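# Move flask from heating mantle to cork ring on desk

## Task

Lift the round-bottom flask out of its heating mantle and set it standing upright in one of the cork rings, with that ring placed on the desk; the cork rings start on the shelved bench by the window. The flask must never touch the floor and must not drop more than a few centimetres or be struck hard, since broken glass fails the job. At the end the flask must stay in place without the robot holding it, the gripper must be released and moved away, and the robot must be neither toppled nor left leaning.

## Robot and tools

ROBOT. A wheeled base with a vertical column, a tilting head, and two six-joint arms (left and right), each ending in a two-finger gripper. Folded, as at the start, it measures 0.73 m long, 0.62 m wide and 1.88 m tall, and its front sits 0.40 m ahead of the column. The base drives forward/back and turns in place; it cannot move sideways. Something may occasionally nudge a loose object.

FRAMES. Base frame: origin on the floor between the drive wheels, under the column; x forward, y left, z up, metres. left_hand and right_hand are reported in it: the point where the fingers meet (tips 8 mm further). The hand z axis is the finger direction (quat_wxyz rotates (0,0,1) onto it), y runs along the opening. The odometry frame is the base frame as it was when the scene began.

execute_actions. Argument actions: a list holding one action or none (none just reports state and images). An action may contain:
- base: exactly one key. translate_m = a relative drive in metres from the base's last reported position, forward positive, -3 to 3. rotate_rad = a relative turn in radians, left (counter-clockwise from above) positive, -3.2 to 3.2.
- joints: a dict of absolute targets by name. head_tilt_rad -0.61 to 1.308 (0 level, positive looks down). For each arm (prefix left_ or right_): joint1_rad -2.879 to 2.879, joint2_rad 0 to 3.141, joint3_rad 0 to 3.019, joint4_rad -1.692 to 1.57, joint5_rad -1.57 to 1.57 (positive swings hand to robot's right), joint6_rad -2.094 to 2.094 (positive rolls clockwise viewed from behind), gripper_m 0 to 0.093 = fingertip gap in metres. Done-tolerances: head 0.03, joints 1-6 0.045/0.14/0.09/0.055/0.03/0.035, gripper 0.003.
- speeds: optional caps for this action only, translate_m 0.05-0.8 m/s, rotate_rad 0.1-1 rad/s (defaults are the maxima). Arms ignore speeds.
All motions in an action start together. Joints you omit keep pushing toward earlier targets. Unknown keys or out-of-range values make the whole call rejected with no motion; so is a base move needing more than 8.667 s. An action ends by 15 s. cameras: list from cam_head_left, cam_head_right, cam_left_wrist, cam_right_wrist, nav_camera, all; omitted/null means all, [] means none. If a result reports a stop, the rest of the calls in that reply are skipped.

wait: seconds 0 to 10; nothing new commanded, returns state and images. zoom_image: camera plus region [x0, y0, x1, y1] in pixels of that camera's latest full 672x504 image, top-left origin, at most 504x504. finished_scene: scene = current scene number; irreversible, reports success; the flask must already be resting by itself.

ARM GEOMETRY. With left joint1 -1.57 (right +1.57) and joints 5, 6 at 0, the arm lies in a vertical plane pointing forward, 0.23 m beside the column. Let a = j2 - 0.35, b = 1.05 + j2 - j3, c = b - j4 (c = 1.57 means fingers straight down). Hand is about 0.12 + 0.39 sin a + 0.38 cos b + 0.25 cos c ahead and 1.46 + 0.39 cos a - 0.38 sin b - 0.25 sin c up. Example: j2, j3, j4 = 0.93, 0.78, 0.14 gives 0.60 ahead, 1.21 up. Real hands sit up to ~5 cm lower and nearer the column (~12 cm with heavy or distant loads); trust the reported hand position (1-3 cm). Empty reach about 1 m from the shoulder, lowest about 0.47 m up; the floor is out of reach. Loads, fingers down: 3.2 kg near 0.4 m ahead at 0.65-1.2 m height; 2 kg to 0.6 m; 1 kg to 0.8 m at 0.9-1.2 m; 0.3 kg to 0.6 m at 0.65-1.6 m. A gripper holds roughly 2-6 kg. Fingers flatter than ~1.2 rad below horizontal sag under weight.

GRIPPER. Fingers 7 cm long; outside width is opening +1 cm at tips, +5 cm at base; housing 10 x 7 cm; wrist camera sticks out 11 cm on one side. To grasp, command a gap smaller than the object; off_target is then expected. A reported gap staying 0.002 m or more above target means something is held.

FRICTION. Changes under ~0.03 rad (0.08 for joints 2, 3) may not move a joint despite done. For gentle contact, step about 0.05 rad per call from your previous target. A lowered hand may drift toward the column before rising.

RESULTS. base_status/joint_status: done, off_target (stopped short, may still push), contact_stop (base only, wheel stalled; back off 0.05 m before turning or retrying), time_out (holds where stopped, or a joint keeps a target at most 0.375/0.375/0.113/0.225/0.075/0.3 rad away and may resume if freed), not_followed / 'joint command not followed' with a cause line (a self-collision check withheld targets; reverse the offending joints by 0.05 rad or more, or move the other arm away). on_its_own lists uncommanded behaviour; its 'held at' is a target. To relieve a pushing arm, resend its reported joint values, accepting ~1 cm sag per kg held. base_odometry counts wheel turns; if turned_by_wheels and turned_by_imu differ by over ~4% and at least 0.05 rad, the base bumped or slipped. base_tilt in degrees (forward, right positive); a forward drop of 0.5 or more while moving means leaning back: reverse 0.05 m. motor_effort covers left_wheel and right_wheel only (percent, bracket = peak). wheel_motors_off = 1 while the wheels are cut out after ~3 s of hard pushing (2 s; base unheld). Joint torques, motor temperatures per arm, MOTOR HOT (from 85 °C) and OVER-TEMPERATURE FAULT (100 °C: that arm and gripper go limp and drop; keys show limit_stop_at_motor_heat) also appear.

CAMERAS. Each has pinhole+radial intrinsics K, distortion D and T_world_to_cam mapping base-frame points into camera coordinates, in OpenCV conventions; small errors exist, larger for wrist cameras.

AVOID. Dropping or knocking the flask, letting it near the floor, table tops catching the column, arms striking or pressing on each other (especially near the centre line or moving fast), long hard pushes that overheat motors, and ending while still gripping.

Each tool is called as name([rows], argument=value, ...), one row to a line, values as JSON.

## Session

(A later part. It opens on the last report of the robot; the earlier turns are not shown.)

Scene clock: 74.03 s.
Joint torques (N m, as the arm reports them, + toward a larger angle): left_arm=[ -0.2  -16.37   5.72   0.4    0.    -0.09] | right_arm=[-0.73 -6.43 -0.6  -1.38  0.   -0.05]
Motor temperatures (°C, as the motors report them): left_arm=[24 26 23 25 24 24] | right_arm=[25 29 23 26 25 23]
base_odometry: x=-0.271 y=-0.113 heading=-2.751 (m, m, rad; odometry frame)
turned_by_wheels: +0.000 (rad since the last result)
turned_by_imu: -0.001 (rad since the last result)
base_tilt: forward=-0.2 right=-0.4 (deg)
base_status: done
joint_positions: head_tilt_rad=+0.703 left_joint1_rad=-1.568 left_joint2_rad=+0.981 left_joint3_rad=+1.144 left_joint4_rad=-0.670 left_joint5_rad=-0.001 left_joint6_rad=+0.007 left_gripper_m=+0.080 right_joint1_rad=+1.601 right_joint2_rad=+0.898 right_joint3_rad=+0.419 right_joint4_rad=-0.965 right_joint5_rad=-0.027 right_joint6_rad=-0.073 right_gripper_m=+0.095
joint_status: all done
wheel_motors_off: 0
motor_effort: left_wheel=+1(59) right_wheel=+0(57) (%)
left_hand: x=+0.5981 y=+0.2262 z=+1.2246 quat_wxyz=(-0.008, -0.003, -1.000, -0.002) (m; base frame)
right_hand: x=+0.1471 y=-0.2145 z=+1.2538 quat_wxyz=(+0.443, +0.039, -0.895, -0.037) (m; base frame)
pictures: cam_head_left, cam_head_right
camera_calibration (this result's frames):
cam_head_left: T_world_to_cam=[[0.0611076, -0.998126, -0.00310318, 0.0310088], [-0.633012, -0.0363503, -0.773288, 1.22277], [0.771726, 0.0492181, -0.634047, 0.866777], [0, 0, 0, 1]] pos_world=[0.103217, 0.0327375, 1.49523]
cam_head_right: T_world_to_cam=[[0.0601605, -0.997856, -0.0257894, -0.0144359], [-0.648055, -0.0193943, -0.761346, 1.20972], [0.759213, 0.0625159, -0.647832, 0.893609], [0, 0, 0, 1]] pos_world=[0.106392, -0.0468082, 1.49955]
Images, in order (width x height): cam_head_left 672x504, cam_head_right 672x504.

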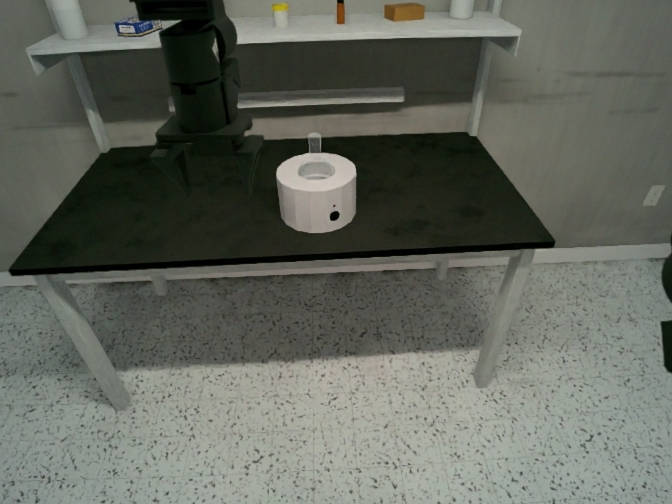

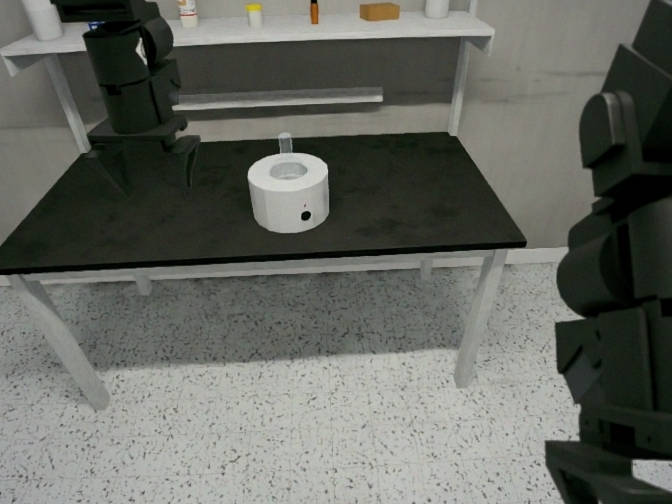

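execute_actions([
  {"base":{"rotate_rad":-0.05}},
], cameras=[])

execute_actions([
  {"base":{"translate_m":0.6},"joints":{"head_tilt_rad":0.85,"left_joint2_rad":1.36,"left_joint3_rad":1.3,"left_joint4_rad":-0.45}},
], cameras=["cam_head_right","cam_left_wrist"])

Scene clock: 79.43 s.
Joint torques (N m, as the arm reports them, + toward a larger angle): left_arm=[ -0.34 -16.54   5.66   0.4    0.02  -0.08] | right_arm=[-0.9  -6.45 -0.63 -1.4   0.   -0.05]
Motor temperatures (°C, as the motors report them): left_arm=[24 26 24 25 24 24] | right_arm=[25 29 23 26 25 23]
base_odometry: x=-0.271 y=-0.113 heading=-2.799 (m, m, rad; odometry frame)
turned_by_wheels: -0.048 (rad since the last result)
turned_by_imu: -0.047 (rad since the last result)
base_tilt: forward=-0.2 right=-0.4 (deg)
base_status: done
joint_positions: head_tilt_rad=+0.703 left_joint1_rad=-1.568 left_joint2_rad=+0.981 left_joint3_rad=+1.144 left_joint4_rad=-0.670 left_joint5_rad=-0.001 left_joint6_rad=+0.007 left_gripper_m=+0.080 right_joint1_rad=+1.601 right_joint2_rad=+0.898 right_joint3_rad=+0.419 right_joint4_rad=-0.965 right_joint5_rad=-0.027 right_joint6_rad=-0.073 right_gripper_m=+0.095
joint_status: not commanded
wheel_motors_off: 0
motor_effort: left_wheel=+0(47) right_wheel=-1(48) (%)
left_hand: x=+0.5981 y=+0.2260 z=+1.2246 quat_wxyz=(-0.008, -0.003, -1.000, -0.002) (m; base frame)
right_hand: x=+0.1471 y=-0.2145 z=+1.2538 quat_wxyz=(+0.443, +0.039, -0.895, -0.037) (m; base frame)
pictures: none
No camera images: the call's "cameras" was empty. Leave "cameras" out to get every camera's image.

Scene clock: 82.20 s.
Joint torques (N m, as the arm reports them, + toward a larger angle): left_arm=[ -0.32 -20.46   4.37   0.45   0.03  -0.11] | right_arm=[-0.88 -6.49 -0.56 -1.37  0.   -0.04]
Motor temperatures (°C, as the motors report them): left_arm=[24 26 24 25 24 24] | right_arm=[25 29 23 26 25 23]
base_odometry: x=-0.836 y=-0.314 heading=-2.799 (m, m, rad; odometry frame)
turned_by_wheels: +0.000 (rad since the last result)
turned_by_imu: -0.001 (rad since the last result)
base_tilt: forward=-0.2 right=-0.4 (deg)
base_status: done
joint_positions: head_tilt_rad=+0.852 left_joint1_rad=-1.568 left_joint2_rad=+1.376 left_joint3_rad=+1.287 left_joint4_rad=-0.452 left_joint5_rad=-0.001 left_joint6_rad=+0.007 left_gripper_m=+0.080 right_joint1_rad=+1.601 right_joint2_rad=+0.898 right_joint3_rad=+0.419 right_joint4_rad=-0.965 right_joint5_rad=-0.027 right_joint6_rad=-0.073 right_gripper_m=+0.095
joint_status: all done
wheel_motors_off: 0
motor_effort: left_wheel=+0(36) right_wheel=+0(60) (%)
left_hand: x=+0.6101 y=+0.2264 z=+1.0619 quat_wxyz=(+0.009, -0.003, -1.000, -0.002) (m; base frame)
right_hand: x=+0.1469 y=-0.2145 z=+1.2539 quat_wxyz=(+0.443, +0.039, -0.895, -0.037) (m; base frame)
pictures: cam_head_right, cam_left_wrist
camera_calibration (this result's frames):
cam_head_right: T_world_to_cam=[[0.0556714, -0.997856, -0.0344248, -0.000912903], [-0.753783, -0.0193943, -0.656837, 1.05406], [0.654761, 0.0625159, -0.753246, 1.06117], [0, 0, 0, 1]] pos_world=[0.0997707, -0.0468082, 1.49164]
cam_left_wrist: T_world_to_cam=[[-0.0136592, -0.999905, 0.00169958, 0.235928], [-0.798257, 0.0119282, 0.602199, -0.15235], [-0.602162, 0.00686884, -0.798345, 1.33802], [0, 0, 0, 1]] pos_world=[0.687311, 0.228532, 1.15954]
Images, in order (width x height): cam_head_right 672x504, cam_left_wrist 672x504.

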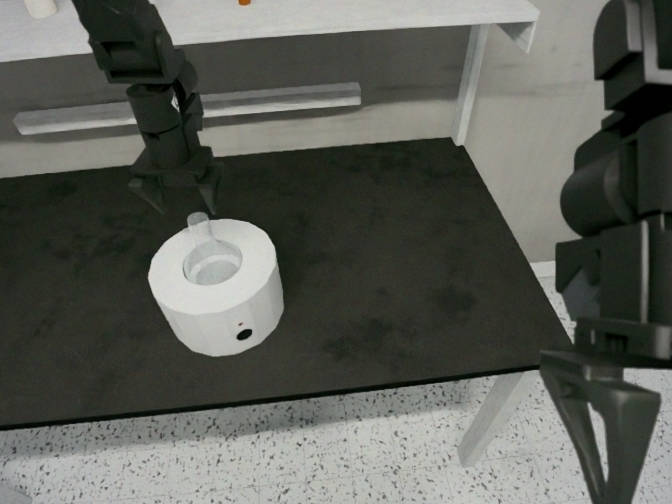

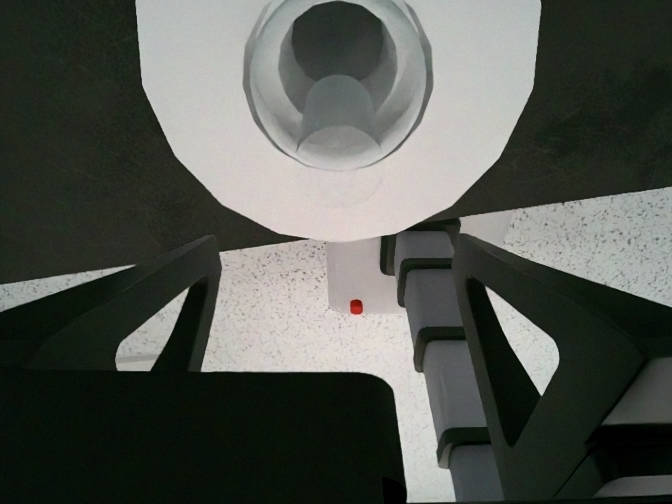

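execute_actions([
  {"joints":{"left_joint2_rad":1.54,"left_joint3_rad":1.385,"left_joint4_rad":-0.34}},
], cameras=["cam_head_right","cam_left_wrist"])

Scene clock: 86.00 s.
Joint torques (N m, as the arm reports them, + toward a larger angle): left_arm=[ -0.44 -19.77   3.79   0.55   0.03  -0.11] | right_arm=[-0.88 -6.39 -0.56 -1.35  0.   -0.04]
Motor temperatures (°C, as the motors report them): left_arm=[24 26 24 25 24 24] | right_arm=[25 29 23 26 25 23]
base_odometry: x=-0.836 y=-0.314 heading=-2.799 (m, m, rad; odometry frame)
turned_by_wheels: +0.000 (rad since the last result)
turned_by_imu: -0.001 (rad since the last result)
base_tilt: forward=-0.2 right=-0.4 (deg)
base_status: not commanded
joint_positions: head_tilt_rad=+0.852 left_joint1_rad=-1.568 left_joint2_rad=+1.535 left_joint3_rad=+1.377 left_joint4_rad=-0.337 left_joint5_rad=-0.001 left_joint6_rad=+0.007 left_gripper_m=+0.080 right_joint1_rad=+1.601 right_joint2_rad=+0.898 right_joint3_rad=+0.419 right_joint4_rad=-0.965 right_joint5_rad=-0.027 right_joint6_rad=-0.073 right_gripper_m=+0.095
joint_status: all done
wheel_motors_off: 0
motor_effort: left_wheel=+0(2) right_wheel=+0(0) (%)
left_hand: x=+0.6245 y=+0.2266 z=+0.9973 quat_wxyz=(-0.014, -0.003, -1.000, -0.002) (m; base frame)
right_hand: x=+0.1469 y=-0.2145 z=+1.2539 quat_wxyz=(+0.443, +0.039, -0.895, -0.037) (m; base frame)
pictures: cam_head_right, cam_left_wrist
camera_calibration (this result's frames):
cam_head_right: T_world_to_cam=[[0.0556714, -0.997856, -0.0344248, -0.000912892], [-0.753783, -0.0193943, -0.656837, 1.05406], [0.654761, 0.0625159, -0.753246, 1.06117], [0, 0, 0, 1]] pos_world=[0.0997707, -0.0468082, 1.49164]
cam_left_wrist: T_world_to_cam=[[-0.0138351, -0.999904, 0.000994284, 0.237225], [-0.825408, 0.011982, 0.56441, -0.0473201], [-0.564368, 0.006988, -0.825494, 1.2985], [0, 0, 0, 1]] pos_world=[0.697057, 0.228695, 1.09838]
Images, in order (width x height): cam_head_right 672x504, cam_left_wrist 672x504.

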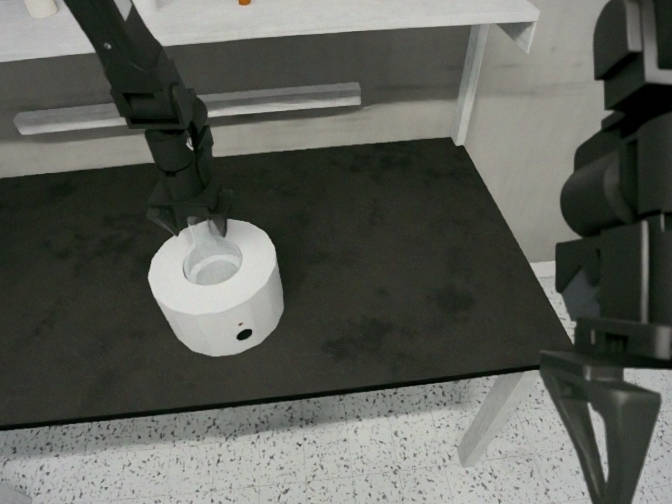

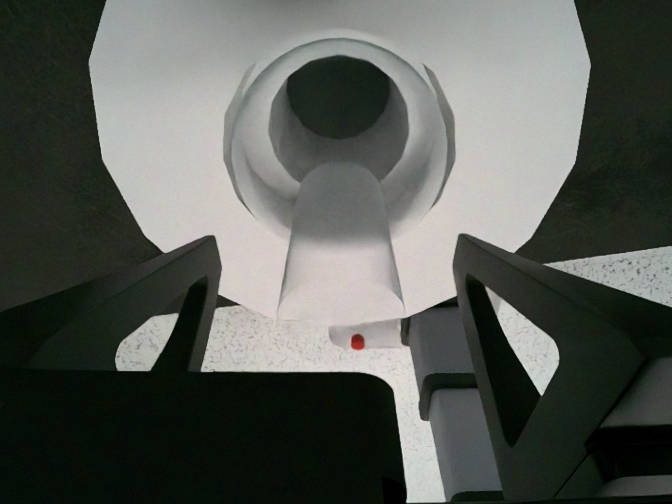

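execute_actions([
  {"base":{"translate_m":0.01}},
], cameras=[])

execute_actions([
  {"joints":{"left_gripper_m":0.0}},
], cameras=["cam_left_wrist"])

execute_actions([
  {"joints":{"left_joint2_rad":1.45,"left_joint3_rad":1.335,"left_joint4_rad":-0.37}},
], cameras=[])

execute_actions([
  {"joints":{"left_joint2_rad":1.33,"left_joint3_rad":1.3,"left_joint4_rad":-0.46}},
], cameras=[])

execute_actions([
  {"joints":{"left_joint2_rad":1.18,"left_joint3_rad":1.25,"left_joint4_rad":-0.56}},
], cameras=["cam_head_right"])

execute_actions([
  {"base":{"translate_m":-1.45},"joints":{"head_tilt_rad":0.7,"left_joint2_rad":1.05,"left_joint3_rad":1.19,"left_joint4_rad":-0.63},"speeds":{"translate_m":0.5}},
], cameras=[])

execute_actions([
  {"base":{"rotate_rad":1.64},"speeds":{"rotate_rad":0.6}},
], cameras=[])

execute_actions([
  {"base":{"translate_m":0.42},"speeds":{"translate_m":0.4},"joints":{"head_tilt_rad":0.85}},
], cameras=["cam_head_right","cam_left_wrist"])

Scene clock: 96.13 s.
Joint torques (N m, as the arm reports them, + toward a larger angle): left_arm=[ -0.18 -19.55   3.61   0.36   0.02  -0.09] | right_arm=[-1.04 -6.32 -0.57 -1.37  0.   -0.04]
Motor temperatures (°C, as the motors report them): left_arm=[24 27 23 25 24 24] | right_arm=[25 29 23 26 25 23]
base_odometry: x=-0.846 y=-0.317 heading=-2.799 (m, m, rad; odometry frame)
turned_by_wheels: +0.000 (rad since the last result)
turned_by_imu: -0.001 (rad since the last result)
base_tilt: forward=-0.2 right=-0.4 (deg)
base_status: done
joint_positions: head_tilt_rad=+0.852 left_joint1_rad=-1.568 left_joint2_rad=+1.535 left_joint3_rad=+1.379 left_joint4_rad=-0.338 left_joint5_rad=-0.001 left_joint6_rad=+0.007 left_gripper_m=+0.080 right_joint1_rad=+1.601 right_joint2_rad=+0.898 right_joint3_rad=+0.419 right_joint4_rad=-0.965 right_joint5_rad=-0.027 right_joint6_rad=-0.073 right_gripper_m=+0.095
joint_status: not commanded
wheel_motors_off: 0
motor_effort: left_wheel=+0(35) right_wheel=+0(31) (%)
left_hand: x=+0.6260 y=+0.2266 z=+0.9976 quat_wxyz=(-0.015, -0.003, -1.000, -0.002) (m; base frame)
right_hand: x=+0.1467 y=-0.2146 z=+1.2539 quat_wxyz=(+0.443, +0.039, -0.895, -0.037) (m; base frame)
pictures: none
No camera images: the call's "cameras" was empty. Leave "cameras" out to get every camera's image.

Scene clock: 96.80 s.
Joint torques (N m, as the arm reports them, + toward a larger angle): left_arm=[ -0.27 -19.76   3.55   0.33  -0.06  -0.13] | right_arm=[-0.94 -6.47 -0.63 -1.37 -0.01 -0.04]
Motor temperatures (°C, as the motors report them): left_arm=[24 27 23 25 24 24] | right_arm=[25 29 23 26 25 23]
base_odometry: x=-0.846 y=-0.317 heading=-2.799 (m, m, rad; odometry frame)
turned_by_wheels: +0.000 (rad since the last result)
turned_by_imu: +0.000 (rad since the last result)
base_tilt: forward=-0.2 right=-0.4 (deg)
base_status: not commanded
joint_positions: head_tilt_rad=+0.852 left_joint1_rad=-1.568 left_joint2_rad=+1.535 left_joint3_rad=+1.379 left_joint4_rad=-0.338 left_joint5_rad=+0.000 left_joint6_rad=+0.007 left_gripper_m=+0.033 right_joint1_rad=+1.601 right_joint2_rad=+0.898 right_joint3_rad=+0.419 right_joint4_rad=-0.965 right_joint5_rad=-0.027 right_joint6_rad=-0.073 right_gripper_m=+0.095
joint_status: left_gripper_m off_target (ended at +0.033, target +0.000)
wheel_motors_off: 0
motor_effort: left_wheel=-1(0) right_wheel=+0(0) (%)
left_hand: x=+0.6260 y=+0.2264 z=+0.9976 quat_wxyz=(-0.015, -0.003, -1.000, -0.001) (m; base frame)
right_hand: x=+0.1467 y=-0.2146 z=+1.2539 quat_wxyz=(+0.443, +0.039, -0.895, -0.037) (m; base frame)
pictures: cam_left_wrist
camera_calibration (this result's frames):
cam_left_wrist: T_world_to_cam=[[-0.0135087, -0.999906, 0.00249614, 0.235282], [-0.826703, 0.012573, 0.562498, -0.0436971], [-0.562476, 0.00553506, -0.826795, 1.30012], [0, 0, 0, 1]] pos_world=[0.698339, 0.228613, 1.09892]
Images, in order (width x height): cam_left_wrist 672x504.

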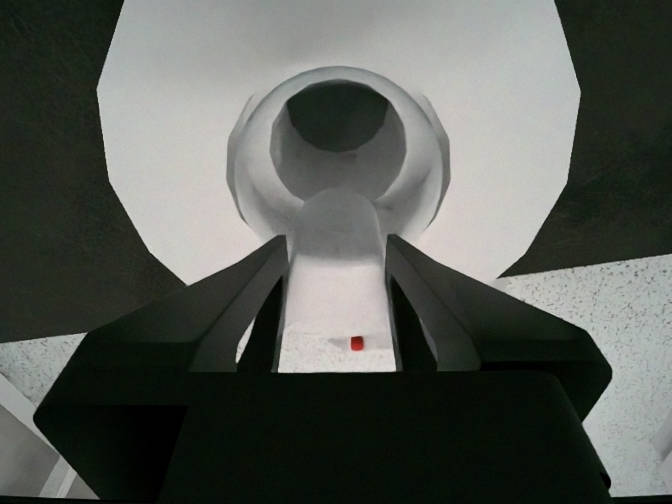

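Scene clock: 97.73 s.
Joint torques (N m, as the arm reports them, + toward a larger angle): left_arm=[ -0.53 -21.67   3.28   0.18  -0.06  -0.07] | right_arm=[-0.87 -6.48 -0.6  -1.37  0.   -0.04]
Motor temperatures (°C, as the motors report them): left_arm=[24 27 23 25 24 24] | right_arm=[25 29 23 26 25 23]
base_odometry: x=-0.846 y=-0.317 heading=-2.799 (m, m, rad; odometry frame)
turned_by_wheels: +0.000 (rad since the last result)
turned_by_imu: +0.000 (rad since the last result)
base_tilt: forward=-0.2 right=-0.3 (deg)
base_status: not commanded
joint_positions: head_tilt_rad=+0.852 left_joint1_rad=-1.568 left_joint2_rad=+1.475 left_joint3_rad=+1.336 left_joint4_rad=-0.362 left_joint5_rad=+0.000 left_joint6_rad=+0.007 left_gripper_m=+0.033 right_joint1_rad=+1.601 right_joint2_rad=+0.898 right_joint3_rad=+0.419 right_joint4_rad=-0.965 right_joint5_rad=-0.027 right_joint6_rad=-0.073 right_gripper_m=+0.095
joint_status: all done
wheel_motors_off: 0
motor_effort: left_wheel=+0(1) right_wheel=+0(0) (%)
left_hand: x=+0.6205 y=+0.2263 z=+1.0209 quat_wxyz=(-0.011, -0.003, -1.000, -0.001) (m; base frame)
right_hand: x=+0.1467 y=-0.2146 z=+1.2539 quat_wxyz=(+0.443, +0.039, -0.895, -0.037) (m; base frame)
pictures: none
No camera images: the call's "cameras" was empty. Leave "cameras" out to get every camera's image.

Scene clock: 98.63 s.
Joint torques (N m, as the arm reports them, + toward a larger angle): left_arm=[ -0.15 -20.9    4.26   0.38  -0.03  -0.09] | right_arm=[-0.78 -6.48 -0.58 -1.37  0.   -0.04]
Motor temperatures (°C, as the motors report them): left_arm=[24 27 23 25 24 24] | right_arm=[25 29 23 26 25 23]
base_odometry: x=-0.846 y=-0.317 heading=-2.799 (m, m, rad; odometry frame)
turned_by_wheels: +0.000 (rad since the last result)
turned_by_imu: +0.000 (rad since the last result)
base_tilt: forward=-0.2 right=-0.4 (deg)
base_status: not commanded
joint_positions: head_tilt_rad=+0.852 left_joint1_rad=-1.568 left_joint2_rad=+1.344 left_joint3_rad=+1.294 left_joint4_rad=-0.456 left_joint5_rad=+0.000 left_joint6_rad=+0.007 left_gripper_m=+0.033 right_joint1_rad=+1.601 right_joint2_rad=+0.898 right_joint3_rad=+0.419 right_joint4_rad=-0.965 right_joint5_rad=-0.027 right_joint6_rad=-0.073 right_gripper_m=+0.095
joint_status: all done
wheel_motors_off: 0
motor_effort: left_wheel=-2(0) right_wheel=+0(0) (%)
left_hand: x=+0.6259 y=+0.2262 z=+1.0793 quat_wxyz=(-0.009, -0.003, -1.000, -0.001) (m; base frame)
right_hand: x=+0.1467 y=-0.2146 z=+1.2539 quat_wxyz=(+0.443, +0.039, -0.895, -0.037) (m; base frame)
pictures: none
No camera images: the call's "cameras" was empty. Leave "cameras" out to get every camera's image.

Scene clock: 99.90 s.
Joint torques (N m, as the arm reports them, + toward a larger angle): left_arm=[  0.04 -20.34   5.65   0.58  -0.08  -0.1 ] | right_arm=[-0.84 -6.45 -0.62 -1.37  0.   -0.04]
Motor temperatures (°C, as the motors report them): left_arm=[24 27 23 25 24 24] | right_arm=[25 29 23 26 25 23]
base_odometry: x=-0.846 y=-0.317 heading=-2.799 (m, m, rad; odometry frame)
turned_by_wheels: +0.000 (rad since the last result)
turned_by_imu: +0.000 (rad since the last result)
base_tilt: forward=-0.2 right=-0.4 (deg)
base_status: not commanded
joint_positions: head_tilt_rad=+0.852 left_joint1_rad=-1.568 left_joint2_rad=+1.191 left_joint3_rad=+1.232 left_joint4_rad=-0.563 left_joint5_rad=+0.000 left_joint6_rad=+0.007 left_gripper_m=+0.033 right_joint1_rad=+1.601 right_joint2_rad=+0.898 right_joint3_rad=+0.419 right_joint4_rad=-0.965 right_joint5_rad=-0.027 right_joint6_rad=-0.073 right_gripper_m=+0.095
joint_status: all done
wheel_motors_off: 0
motor_effort: left_wheel=+0(0) right_wheel=+0(0) (%)
left_hand: x=+0.6165 y=+0.2260 z=+1.1430 quat_wxyz=(-0.001, -0.003, -1.000, -0.001) (m; base frame)
right_hand: x=+0.1467 y=-0.2146 z=+1.2539 quat_wxyz=(+0.443, +0.039, -0.895, -0.037) (m; base frame)
pictures: cam_head_right
camera_calibration (this result's frames):
cam_head_right: T_world_to_cam=[[0.0556631, -0.997856, -0.0344384, -0.000891594], [-0.753943, -0.0193943, -0.656653, 1.05378], [0.654577, 0.0625159, -0.753406, 1.06142], [0, 0, 0, 1]] pos_world=[0.099759, -0.0468082, 1.49162]
Images, in order (width x height): cam_head_right 672x504.

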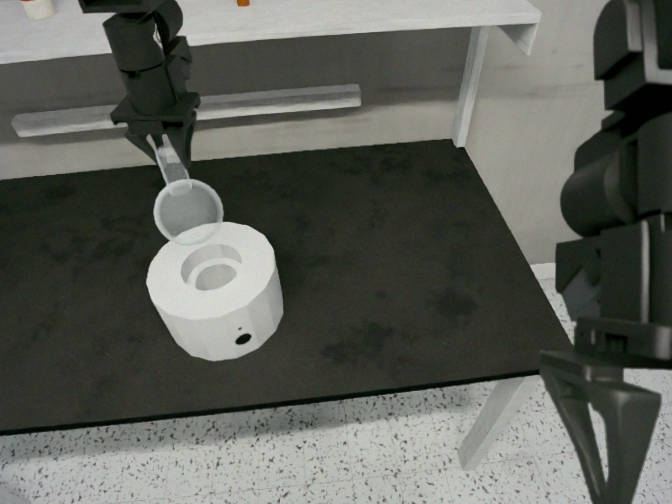

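Scene clock: 104.53 s.
Joint torques (N m, as the arm reports them, + toward a larger angle): left_arm=[ -0.11 -20.16   5.86   0.41  -0.07  -0.08] | right_arm=[-0.88 -6.44 -0.44 -1.39 -0.01 -0.05]
Motor temperatures (°C, as the motors report them): left_arm=[24 27 24 25 24 24] | right_arm=[25 29 23 26 25 23]
base_odometry: x=+0.520 y=+0.170 heading=-2.799 (m, m, rad; odometry frame)
turned_by_wheels: +0.000 (rad since the last result)
turned_by_imu: -0.001 (rad since the last result)
base_tilt: forward=-0.2 right=-0.4 (deg)
base_status: done
joint_positions: head_tilt_rad=+0.716 left_joint1_rad=-1.568 left_joint2_rad=+1.067 left_joint3_rad=+1.177 left_joint4_rad=-0.629 left_joint5_rad=+0.000 left_joint6_rad=+0.007 left_gripper_m=+0.033 right_joint1_rad=+1.601 right_joint2_rad=+0.898 right_joint3_rad=+0.415 right_joint4_rad=-0.965 right_joint5_rad=-0.027 right_joint6_rad=-0.073 right_gripper_m=+0.095
joint_status: all done
wheel_motors_off: 0
motor_effort: left_wheel=+1(34) right_wheel=+0(33) (%)
left_hand: x=+0.6055 y=+0.2259 z=+1.1918 quat_wxyz=(-0.003, -0.003, -1.000, -0.001) (m; base frame)
right_hand: x=+0.1451 y=-0.2146 z=+1.2545 quat_wxyz=(+0.445, +0.039, -0.894, -0.037) (m; base frame)
pictures: none
No camera images: the call's "cameras" was empty. Leave "cameras" out to get every camera's image.

Scene clock: 108.20 s.
Joint torques (N m, as the arm reports them, + toward a larger angle): left_arm=[ -0.58 -19.67   5.86   0.31  -0.04  -0.1 ] | right_arm=[-0.81 -6.53 -0.3  -1.36  0.   -0.04]
Motor temperatures (°C, as the motors report them): left_arm=[24 27 24 25 24 24] | right_arm=[25 29 23 26 25 23]
base_odometry: x=+0.520 y=+0.170 heading=-1.160 (m, m, rad; odometry frame)
turned_by_wheels: +1.639 (rad since the last result)
turned_by_imu: +1.619 (rad since the last result)
base_tilt: forward=-0.2 right=-0.4 (deg)
base_status: done
joint_positions: head_tilt_rad=+0.716 left_joint1_rad=-1.568 left_joint2_rad=+1.067 left_joint3_rad=+1.177 left_joint4_rad=-0.629 left_joint5_rad=+0.000 left_joint6_rad=+0.007 left_gripper_m=+0.033 right_joint1_rad=+1.601 right_joint2_rad=+0.898 right_joint3_rad=+0.415 right_joint4_rad=-0.965 right_joint5_rad=-0.027 right_joint6_rad=-0.073 right_gripper_m=+0.095
joint_status: not commanded
wheel_motors_off: 0
motor_effort: left_wheel=-4(39) right_wheel=+2(56) (%)
left_hand: x=+0.6055 y=+0.2259 z=+1.1918 quat_wxyz=(-0.003, -0.003, -1.000, -0.001) (m; base frame)
right_hand: x=+0.1451 y=-0.2146 z=+1.2545 quat_wxyz=(+0.445, +0.039, -0.894, -0.037) (m; base frame)
pictures: none
No camera images: the call's "cameras" was empty. Leave "cameras" out to get every camera's image.

Scene clock: 110.83 s.
Joint torques (N m, as the arm reports them, + toward a larger angle): left_arm=[ -0.1  -19.71   5.84   0.32  -0.03  -0.1 ] | right_arm=[-0.91 -6.51 -0.37 -1.36 -0.01 -0.04]
Motor temperatures (°C, as the motors report them): left_arm=[24 27 24 25 24 24] | right_arm=[25 29 23 26 25 23]
base_odometry: x=+0.688 y=-0.215 heading=-1.159 (m, m, rad; odometry frame)
turned_by_wheels: +0.001 (rad since the last result)
turned_by_imu: +0.001 (rad since the last result)
base_tilt: forward=-0.2 right=-0.4 (deg)
base_status: done
joint_positions: head_tilt_rad=+0.852 left_joint1_rad=-1.568 left_joint2_rad=+1.067 left_joint3_rad=+1.177 left_joint4_rad=-0.629 left_joint5_rad=+0.000 left_joint6_rad=+0.007 left_gripper_m=+0.033 right_joint1_rad=+1.601 right_joint2_rad=+0.898 right_joint3_rad=+0.416 right_joint4_rad=-0.965 right_joint5_rad=-0.027 right_joint6_rad=-0.073 right_gripper_m=+0.095
joint_status: all done
wheel_motors_off: 0
motor_effort: left_wheel=+2(56) right_wheel=-1(60) (%)
left_hand: x=+0.6055 y=+0.2259 z=+1.1918 quat_wxyz=(-0.003, -0.003, -1.000, -0.001) (m; base frame)
right_hand: x=+0.1455 y=-0.2146 z=+1.2543 quat_wxyz=(+0.444, +0.039, -0.894, -0.037) (m; base frame)
pictures: cam_head_right, cam_left_wrist
camera_calibration (this result's frames):
cam_head_right: T_world_to_cam=[[0.0556741, -0.997856, -0.0344205, -0.000919603], [-0.753733, -0.0193943, -0.656895, 1.05415], [0.654819, 0.0625159, -0.753196, 1.06109], [0, 0, 0, 1]] pos_world=[0.0997745, -0.0468082, 1.49164]
cam_left_wrist: T_world_to_cam=[[-0.0133799, -0.999906, 0.00287002, 0.233495], [-0.812281, 0.012543, 0.583131, -0.203204], [-0.583112, 0.00547098, -0.812373, 1.44447], [0, 0, 0, 1]] pos_world=[0.680354, 0.228119, 1.29127]
Images, in order (width x height): cam_head_right 672x504, cam_left_wrist 672x504.

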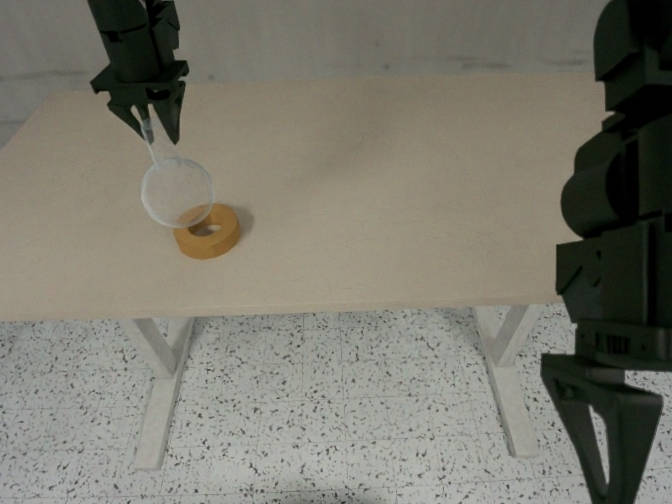

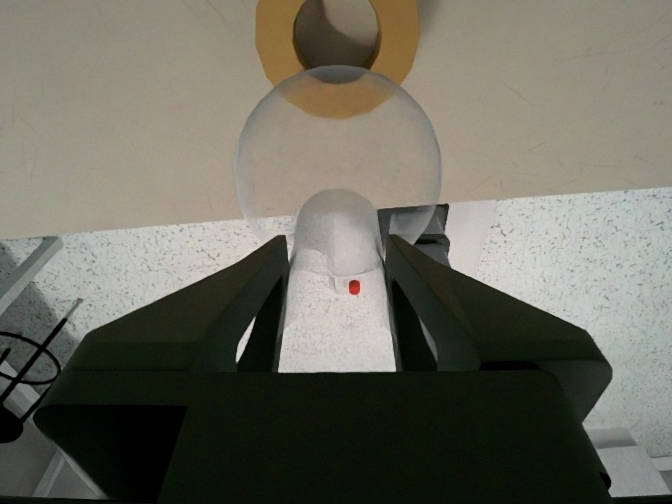

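execute_actions([
  {"base":{"translate_m":0.042}},
], cameras=[])

execute_actions([
  {"joints":{"left_joint2_rad":1.15,"left_joint4_rad":-0.525}},
], cameras=["cam_head_right","cam_left_wrist"])

Scene clock: 115.97 s.
Joint torques (N m, as the arm reports them, + toward a larger angle): left_arm=[ -0.44 -19.68   5.82   0.22  -0.03  -0.1 ] | right_arm=[-0.89 -6.49 -0.73 -1.36  0.   -0.04]
Motor temperatures (°C, as the motors report them): left_arm=[24 27 24 25 24 24] | right_arm=[25 29 23 26 25 23]
base_odometry: x=+0.704 y=-0.254 heading=-1.159 (m, m, rad; odometry frame)
turned_by_wheels: +0.000 (rad since the last result)
turned_by_imu: -0.001 (rad since the last result)
base_tilt: forward=-0.2 right=-0.4 (deg)
base_status: done
joint_positions: head_tilt_rad=+0.852 left_joint1_rad=-1.568 left_joint2_rad=+1.066 left_joint3_rad=+1.178 left_joint4_rad=-0.628 left_joint5_rad=+0.000 left_joint6_rad=+0.007 left_gripper_m=+0.033 right_joint1_rad=+1.601 right_joint2_rad=+0.898 right_joint3_rad=+0.420 right_joint4_rad=-0.965 right_joint5_rad=-0.027 right_joint6_rad=-0.073 right_gripper_m=+0.095
joint_status: not commanded
wheel_motors_off: 0
motor_effort: left_wheel=+2(34) right_wheel=+0(32) (%)
left_hand: x=+0.6063 y=+0.2259 z=+1.1922 quat_wxyz=(-0.004, -0.003, -1.000, -0.001) (m; base frame)
right_hand: x=+0.1473 y=-0.2145 z=+1.2537 quat_wxyz=(+0.443, +0.039, -0.895, -0.037) (m; base frame)
pictures: none
No camera images: the call's "cameras" was empty. Leave "cameras" out to get every camera's image.

Scene clock: 116.90 s.
Joint torques (N m, as the arm reports them, + toward a larger angle): left_arm=[ -0.44 -18.36   5.26   0.59  -0.03  -0.09] | right_arm=[-0.89 -6.43 -0.63 -1.37 -0.01 -0.04]
Motor temperatures (°C, as the motors report them): left_arm=[24 27 24 25 24 24] | right_arm=[25 29 23 26 25 23]
base_odometry: x=+0.704 y=-0.254 heading=-1.159 (m, m, rad; odometry frame)
turned_by_wheels: +0.000 (rad since the last result)
turned_by_imu: +0.000 (rad since the last result)
base_tilt: forward=-0.2 right=-0.3 (deg)
base_status: not commanded
joint_positions: head_tilt_rad=+0.852 left_joint1_rad=-1.568 left_joint2_rad=+1.150 left_joint3_rad=+1.178 left_joint4_rad=-0.528 left_joint5_rad=+0.000 left_joint6_rad=+0.007 left_gripper_m=+0.033 right_joint1_rad=+1.601 right_joint2_rad=+0.898 right_joint3_rad=+0.420 right_joint4_rad=-0.965 right_joint5_rad=-0.027 right_joint6_rad=-0.073 right_gripper_m=+0.095
joint_status: all done
wheel_motors_off: 0
motor_effort: left_wheel=+0(0) right_wheel=+0(0) (%)
left_hand: x=+0.6069 y=+0.2260 z=+1.1519 quat_wxyz=(-0.012, -0.003, -1.000, -0.001) (m; base frame)
right_hand: x=+0.1473 y=-0.2145 z=+1.2537 quat_wxyz=(+0.443, +0.039, -0.895, -0.037) (m; base frame)
pictures: cam_head_right, cam_left_wrist
camera_calibration (this result's frames):
cam_head_right: T_world_to_cam=[[0.0556642, -0.997856, -0.0344365, -0.000894545], [-0.753921, -0.0193943, -0.656679, 1.05382], [0.654603, 0.0625159, -0.753384, 1.06139], [0, 0, 0, 1]] pos_world=[0.0997606, -0.0468082, 1.49163]
cam_left_wrist: T_world_to_cam=[[-0.0134726, -0.999906, 0.0026041, 0.23409], [-0.822605, 0.0125642, 0.568475, -0.155605], [-0.568454, 0.00551669, -0.822697, 1.4158], [0, 0, 0, 1]] pos_world=[0.679968, 0.228213, 1.25262]
Images, in order (width x height): cam_head_right 672x504, cam_left_wrist 672x504.

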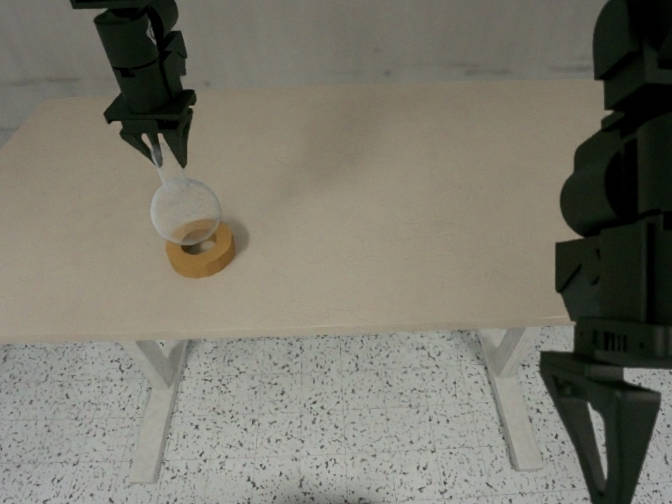

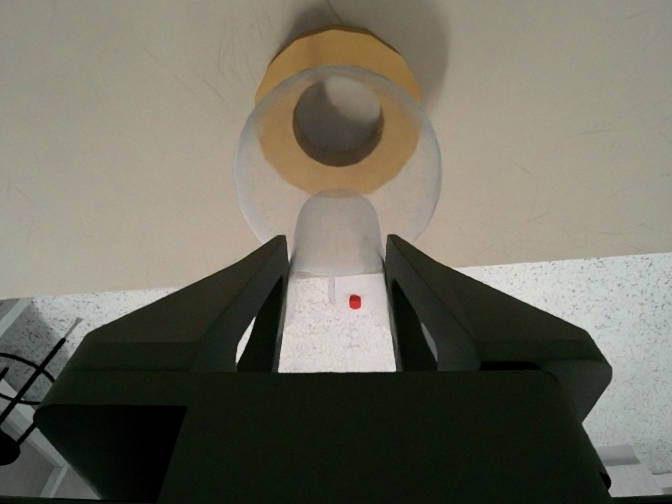

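execute_actions([
  {"base":{"translate_m":0.009}},
], cameras=[])

execute_actions([
  {"joints":{"left_joint2_rad":1.2,"left_joint4_rad":-0.48}},
], cameras=["cam_head_right","cam_left_wrist"])

Scene clock: 120.63 s.
Joint torques (N m, as the arm reports them, + toward a larger angle): left_arm=[ -0.32 -18.63   5.21   0.42  -0.03  -0.08] | right_arm=[-0.88 -6.52 -0.58 -1.39  0.   -0.04]
Motor temperatures (°C, as the motors report them): left_arm=[24 27 24 25 24 24] | right_arm=[25 29 23 26 25 23]
base_odometry: x=+0.708 y=-0.262 heading=-1.159 (m, m, rad; odometry frame)
turned_by_wheels: +0.000 (rad since the last result)
turned_by_imu: -0.001 (rad since the last result)
base_tilt: forward=-0.2 right=-0.4 (deg)
base_status: done
joint_positions: head_tilt_rad=+0.853 left_joint1_rad=-1.568 left_joint2_rad=+1.150 left_joint3_rad=+1.179 left_joint4_rad=-0.526 left_joint5_rad=+0.000 left_joint6_rad=+0.007 left_gripper_m=+0.033 right_joint1_rad=+1.601 right_joint2_rad=+0.898 right_joint3_rad=+0.418 right_joint4_rad=-0.965 right_joint5_rad=-0.027 right_joint6_rad=-0.073 right_gripper_m=+0.095
joint_status: not commanded
wheel_motors_off: 0
motor_effort: left_wheel=+0(31) right_wheel=+0(33) (%)
left_hand: x=+0.6078 y=+0.2260 z=+1.1520 quat_wxyz=(-0.013, -0.003, -1.000, -0.001) (m; base frame)
right_hand: x=+0.1465 y=-0.2146 z=+1.2540 quat_wxyz=(+0.444, +0.039, -0.895, -0.037) (m; base frame)
pictures: none
No camera images: the call's "cameras" was empty. Leave "cameras" out to get every camera's image.

Scene clock: 121.33 s.
Joint torques (N m, as the arm reports them, + toward a larger angle): left_arm=[ -0.03 -17.95   4.87   0.59   0.    -0.08] | right_arm=[-0.74 -6.44 -0.55 -1.37  0.   -0.04]
Motor temperatures (°C, as the motors report them): left_arm=[24 27 24 25 24 24] | right_arm=[25 29 23 26 25 23]
base_odometry: x=+0.708 y=-0.262 heading=-1.159 (m, m, rad; odometry frame)
turned_by_wheels: +0.000 (rad since the last result)
turned_by_imu: +0.000 (rad since the last result)
base_tilt: forward=-0.2 right=-0.4 (deg)
base_status: not commanded
joint_positions: head_tilt_rad=+0.853 left_joint1_rad=-1.568 left_joint2_rad=+1.189 left_joint3_rad=+1.179 left_joint4_rad=-0.483 left_joint5_rad=+0.000 left_joint6_rad=+0.007 left_gripper_m=+0.033 right_joint1_rad=+1.601 right_joint2_rad=+0.898 right_joint3_rad=+0.418 right_joint4_rad=-0.965 right_joint5_rad=-0.027 right_joint6_rad=-0.073 right_gripper_m=+0.095
joint_status: all done
wheel_motors_off: 0
motor_effort: left_wheel=+1(0) right_wheel=+0(0) (%)
left_hand: x=+0.6062 y=+0.2260 z=+1.1339 quat_wxyz=(-0.015, -0.003, -1.000, -0.001) (m; base frame)
right_hand: x=+0.1465 y=-0.2146 z=+1.2540 quat_wxyz=(+0.444, +0.039, -0.895, -0.037) (m; base frame)
pictures: cam_head_right, cam_left_wrist
camera_calibration (this result's frames):
cam_head_right: T_world_to_cam=[[0.0556606, -0.997856, -0.0344423, -0.000885367], [-0.75399, -0.0193943, -0.6566, 1.0537], [0.654524, 0.0625159, -0.753452, 1.0615], [0, 0, 0, 1]] pos_world=[0.0997555, -0.0468082, 1.49162]
cam_left_wrist: T_world_to_cam=[[-0.0135068, -0.999906, 0.00250183, 0.234308], [-0.826489, 0.0125725, 0.562813, -0.137144], [-0.562791, 0.0055341, -0.82658, 1.40161], [0, 0, 0, 1]] pos_world=[0.678634, 0.228254, 1.23515]
Images, in order (width x height): cam_head_right 672x504, cam_left_wrist 672x504.

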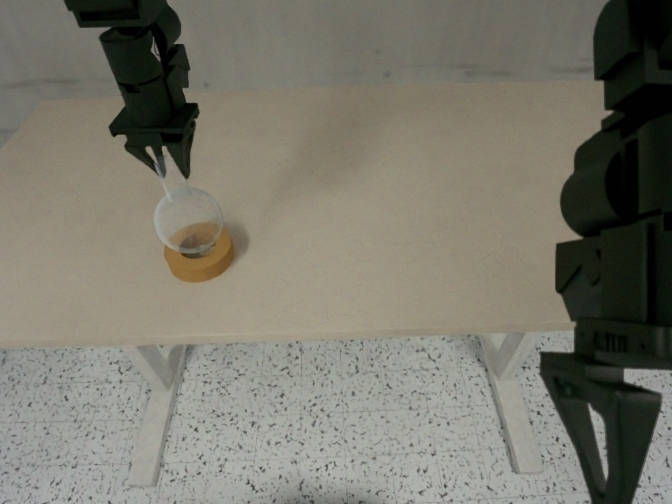

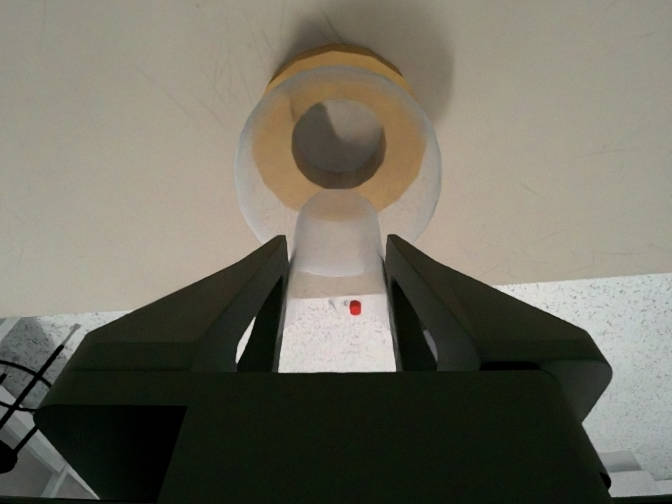

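~8 mm left.

execute_actions([
  {"joints":{"left_joint2_rad":1.222}},
], cameras=["cam_left_wrist"])

execute_actions([
  {"joints":{"left_gripper_m":0.08}},
], cameras=["cam_left_wrist"])

execute_actions([
  {"joints":{"left_joint2_rad":1.04,"left_joint4_rad":-0.65}},
], cameras=[])

execute_actions([
  {"base":{"translate_m":-0.4},"joints":{"head_tilt_rad":0.5}},
], cameras=["cam_head_right"])

Scene clock: 127.30 s.
Joint torques (N m, as the arm reports them, + toward a larger angle): left_arm=[  0.06 -17.69   4.87   0.5   -0.03  -0.09] | right_arm=[-0.94 -6.38 -0.59 -1.36  0.   -0.04]
Motor temperatures (°C, as the motors report them): left_arm=[24 27 24 25 24 24] | right_arm=[25 29 23 26 25 23]
base_odometry: x=+0.708 y=-0.262 heading=-1.159 (m, m, rad; odometry frame)
turned_by_wheels: +0.000 (rad since the last result)
turned_by_imu: -0.001 (rad since the last result)
base_tilt: forward=-0.2 right=-0.4 (deg)
base_status: not commanded
joint_positions: head_tilt_rad=+0.853 left_joint1_rad=-1.568 left_joint2_rad=+1.205 left_joint3_rad=+1.179 left_joint4_rad=-0.483 left_joint5_rad=+0.000 left_joint6_rad=+0.007 left_gripper_m=+0.033 right_joint1_rad=+1.601 right_joint2_rad=+0.898 right_joint3_rad=+0.418 right_joint4_rad=-0.965 right_joint5_rad=-0.027 right_joint6_rad=-0.073 right_gripper_m=+0.095
joint_status: all done
wheel_motors_off: 0
motor_effort: left_wheel=+0(0) right_wheel=+0(0) (%)
left_hand: x=+0.6008 y=+0.2260 z=+1.1258 quat_wxyz=(-0.007, -0.003, -1.000, -0.001) (m; base frame)
right_hand: x=+0.1465 y=-0.2146 z=+1.2540 quat_wxyz=(+0.444, +0.039, -0.895, -0.037) (m; base frame)
pictures: cam_left_wrist
camera_calibration (this result's frames):
cam_left_wrist: T_world_to_cam=[[-0.0134219, -0.999906, 0.00275141, 0.233934], [-0.816926, 0.0125524, 0.576605, -0.158411], [-0.576586, 0.00549145, -0.817018, 1.38941], [0, 0, 0, 1]] pos_world=[0.674844, 0.228271, 1.22587]
Images, in order (width x height): cam_left_wrist 672x504.

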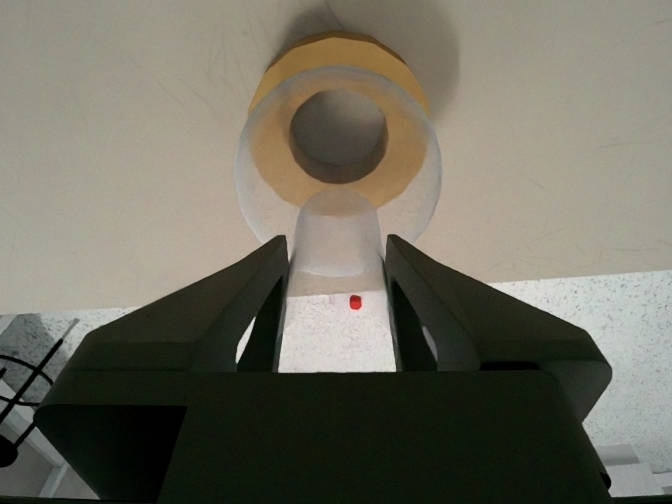

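Scene clock: 127.97 s.
Joint torques (N m, as the arm reports them, + toward a larger angle): left_arm=[ -0.63 -16.9    4.81   0.5   -0.05  -0.07] | right_arm=[-0.86 -6.48 -0.58 -1.35 -0.01 -0.04]
Motor temperatures (°C, as the motors report them): left_arm=[24 27 24 25 24 24] | right_arm=[25 29 23 26 25 23]
base_odometry: x=+0.708 y=-0.262 heading=-1.159 (m, m, rad; odometry frame)
turned_by_wheels: +0.000 (rad since the last result)
turned_by_imu: +0.000 (rad since the last result)
base_tilt: forward=-0.2 right=-0.4 (deg)
base_status: not commanded
joint_positions: head_tilt_rad=+0.853 left_joint1_rad=-1.568 left_joint2_rad=+1.205 left_joint3_rad=+1.179 left_joint4_rad=-0.483 left_joint5_rad=+0.000 left_joint6_rad=+0.007 left_gripper_m=+0.080 right_joint1_rad=+1.601 right_joint2_rad=+0.898 right_joint3_rad=+0.418 right_joint4_rad=-0.965 right_joint5_rad=-0.027 right_joint6_rad=-0.073 right_gripper_m=+0.095
joint_status: all done
wheel_motors_off: 0
motor_effort: left_wheel=+0(1) right_wheel=+0(0) (%)
left_hand: x=+0.6008 y=+0.2260 z=+1.1258 quat_wxyz=(-0.007, -0.003, -1.000, -0.001) (m; base frame)
right_hand: x=+0.1465 y=-0.2146 z=+1.2540 quat_wxyz=(+0.444, +0.039, -0.895, -0.037) (m; base frame)
pictures: cam_left_wrist
camera_calibration (this result's frames):
cam_left_wrist: T_world_to_cam=[[-0.0134219, -0.999906, 0.00275141, 0.233934], [-0.816926, 0.0125524, 0.576605, -0.158411], [-0.576586, 0.00549145, -0.817018, 1.38941], [0, 0, 0, 1]] pos_world=[0.674844, 0.228271, 1.22587]
Images, in order (width x height): cam_left_wrist 672x504.

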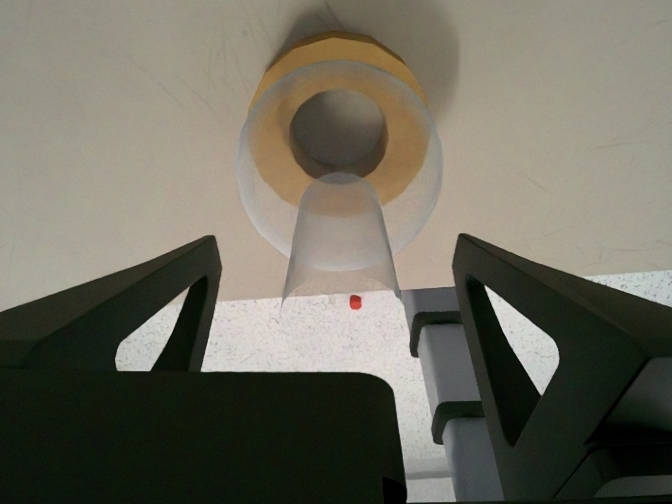

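Scene clock: 129.20 s.
Joint torques (N m, as the arm reports them, + toward a larger angle): left_arm=[ -0.54 -17.36   5.93   0.3   -0.03  -0.09] | right_arm=[-0.91 -6.46 -0.55 -1.4  -0.01 -0.04]
Motor temperatures (°C, as the motors report them): left_arm=[24 27 24 25 24 24] | right_arm=[25 29 23 26 25 23]
base_odometry: x=+0.708 y=-0.262 heading=-1.159 (m, m, rad; odometry frame)
turned_by_wheels: +0.000 (rad since the last result)
turned_by_imu: +0.000 (rad since the last result)
base_tilt: forward=-0.2 right=-0.4 (deg)
base_status: not commanded
joint_positions: head_tilt_rad=+0.853 left_joint1_rad=-1.568 left_joint2_rad=+1.026 left_joint3_rad=+1.178 left_joint4_rad=-0.645 left_joint5_rad=+0.000 left_joint6_rad=+0.007 left_gripper_m=+0.080 right_joint1_rad=+1.601 right_joint2_rad=+0.898 right_joint3_rad=+0.418 right_joint4_rad=-0.965 right_joint5_rad=-0.027 right_joint6_rad=-0.073 right_gripper_m=+0.095
joint_status: all done
wheel_motors_off: 0
motor_effort: left_wheel=+0(1) right_wheel=+0(0) (%)
left_hand: x=+0.6124 y=+0.2258 z=+1.2118 quat_wxyz=(-0.015, -0.003, -1.000, -0.001) (m; base frame)
right_hand: x=+0.1465 y=-0.2146 z=+1.2540 quat_wxyz=(+0.444, +0.039, -0.895, -0.037) (m; base frame)
pictures: none
No camera images: the call's "cameras" was empty. Leave "cameras" out to get every camera's image.

Scene clock: 131.73 s.
Joint torques (N m, as the arm reports them, + toward a larger angle): left_arm=[ -0.31 -17.04   6.01   0.38  -0.04  -0.09] | right_arm=[-0.87 -6.35 -0.46 -1.37  0.   -0.04]
Motor temperatures (°C, as the motors report them): left_arm=[24 27 24 25 24 24] | right_arm=[25 29 23 26 25 23]
base_odometry: x=+0.548 y=+0.105 heading=-1.157 (m, m, rad; odometry frame)
turned_by_wheels: +0.001 (rad since the last result)
turned_by_imu: +0.001 (rad since the last result)
base_tilt: forward=-0.2 right=-0.4 (deg)
base_status: done
joint_positions: head_tilt_rad=+0.518 left_joint1_rad=-1.568 left_joint2_rad=+1.026 left_joint3_rad=+1.178 left_joint4_rad=-0.648 left_joint5_rad=+0.000 left_joint6_rad=+0.007 left_gripper_m=+0.080 right_joint1_rad=+1.601 right_joint2_rad=+0.898 right_joint3_rad=+0.416 right_joint4_rad=-0.965 right_joint5_rad=-0.027 right_joint6_rad=-0.073 right_gripper_m=+0.095
joint_status: all done
wheel_motors_off: 0
motor_effort: left_wheel=+0(59) right_wheel=-1(40) (%)
left_hand: x=+0.6118 y=+0.2258 z=+1.2118 quat_wxyz=(-0.014, -0.003, -1.000, -0.001) (m; base frame)
right_hand: x=+0.1453 y=-0.2146 z=+1.2544 quat_wxyz=(+0.445, +0.039, -0.894, -0.037) (m; base frame)
pictures: cam_head_right
camera_calibration (this result's frames):
cam_head_right: T_world_to_cam=[[0.0638843, -0.997856, -0.014254, -0.0323866], [-0.496556, -0.0193943, -0.867788, 1.36606], [0.86565, 0.0625159, -0.496731, 0.655591], [0, 0, 0, 1]] pos_world=[0.112884, -0.0468082, 1.51064]
Images, in order (width x height): cam_head_right 672x504.

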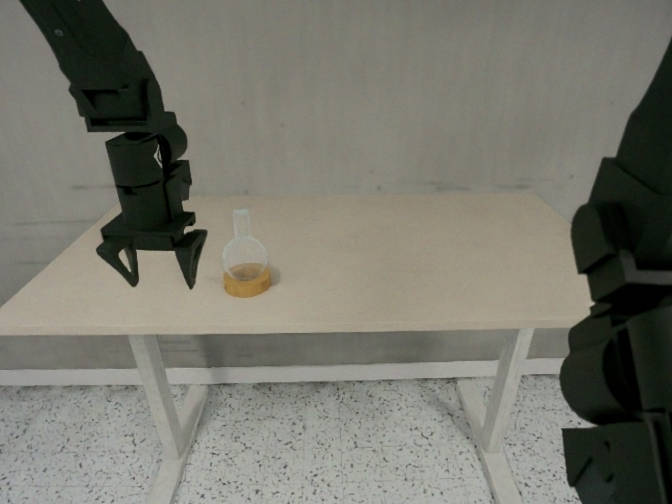

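finished_scene(scene=2)

The scene is finished: the task was done.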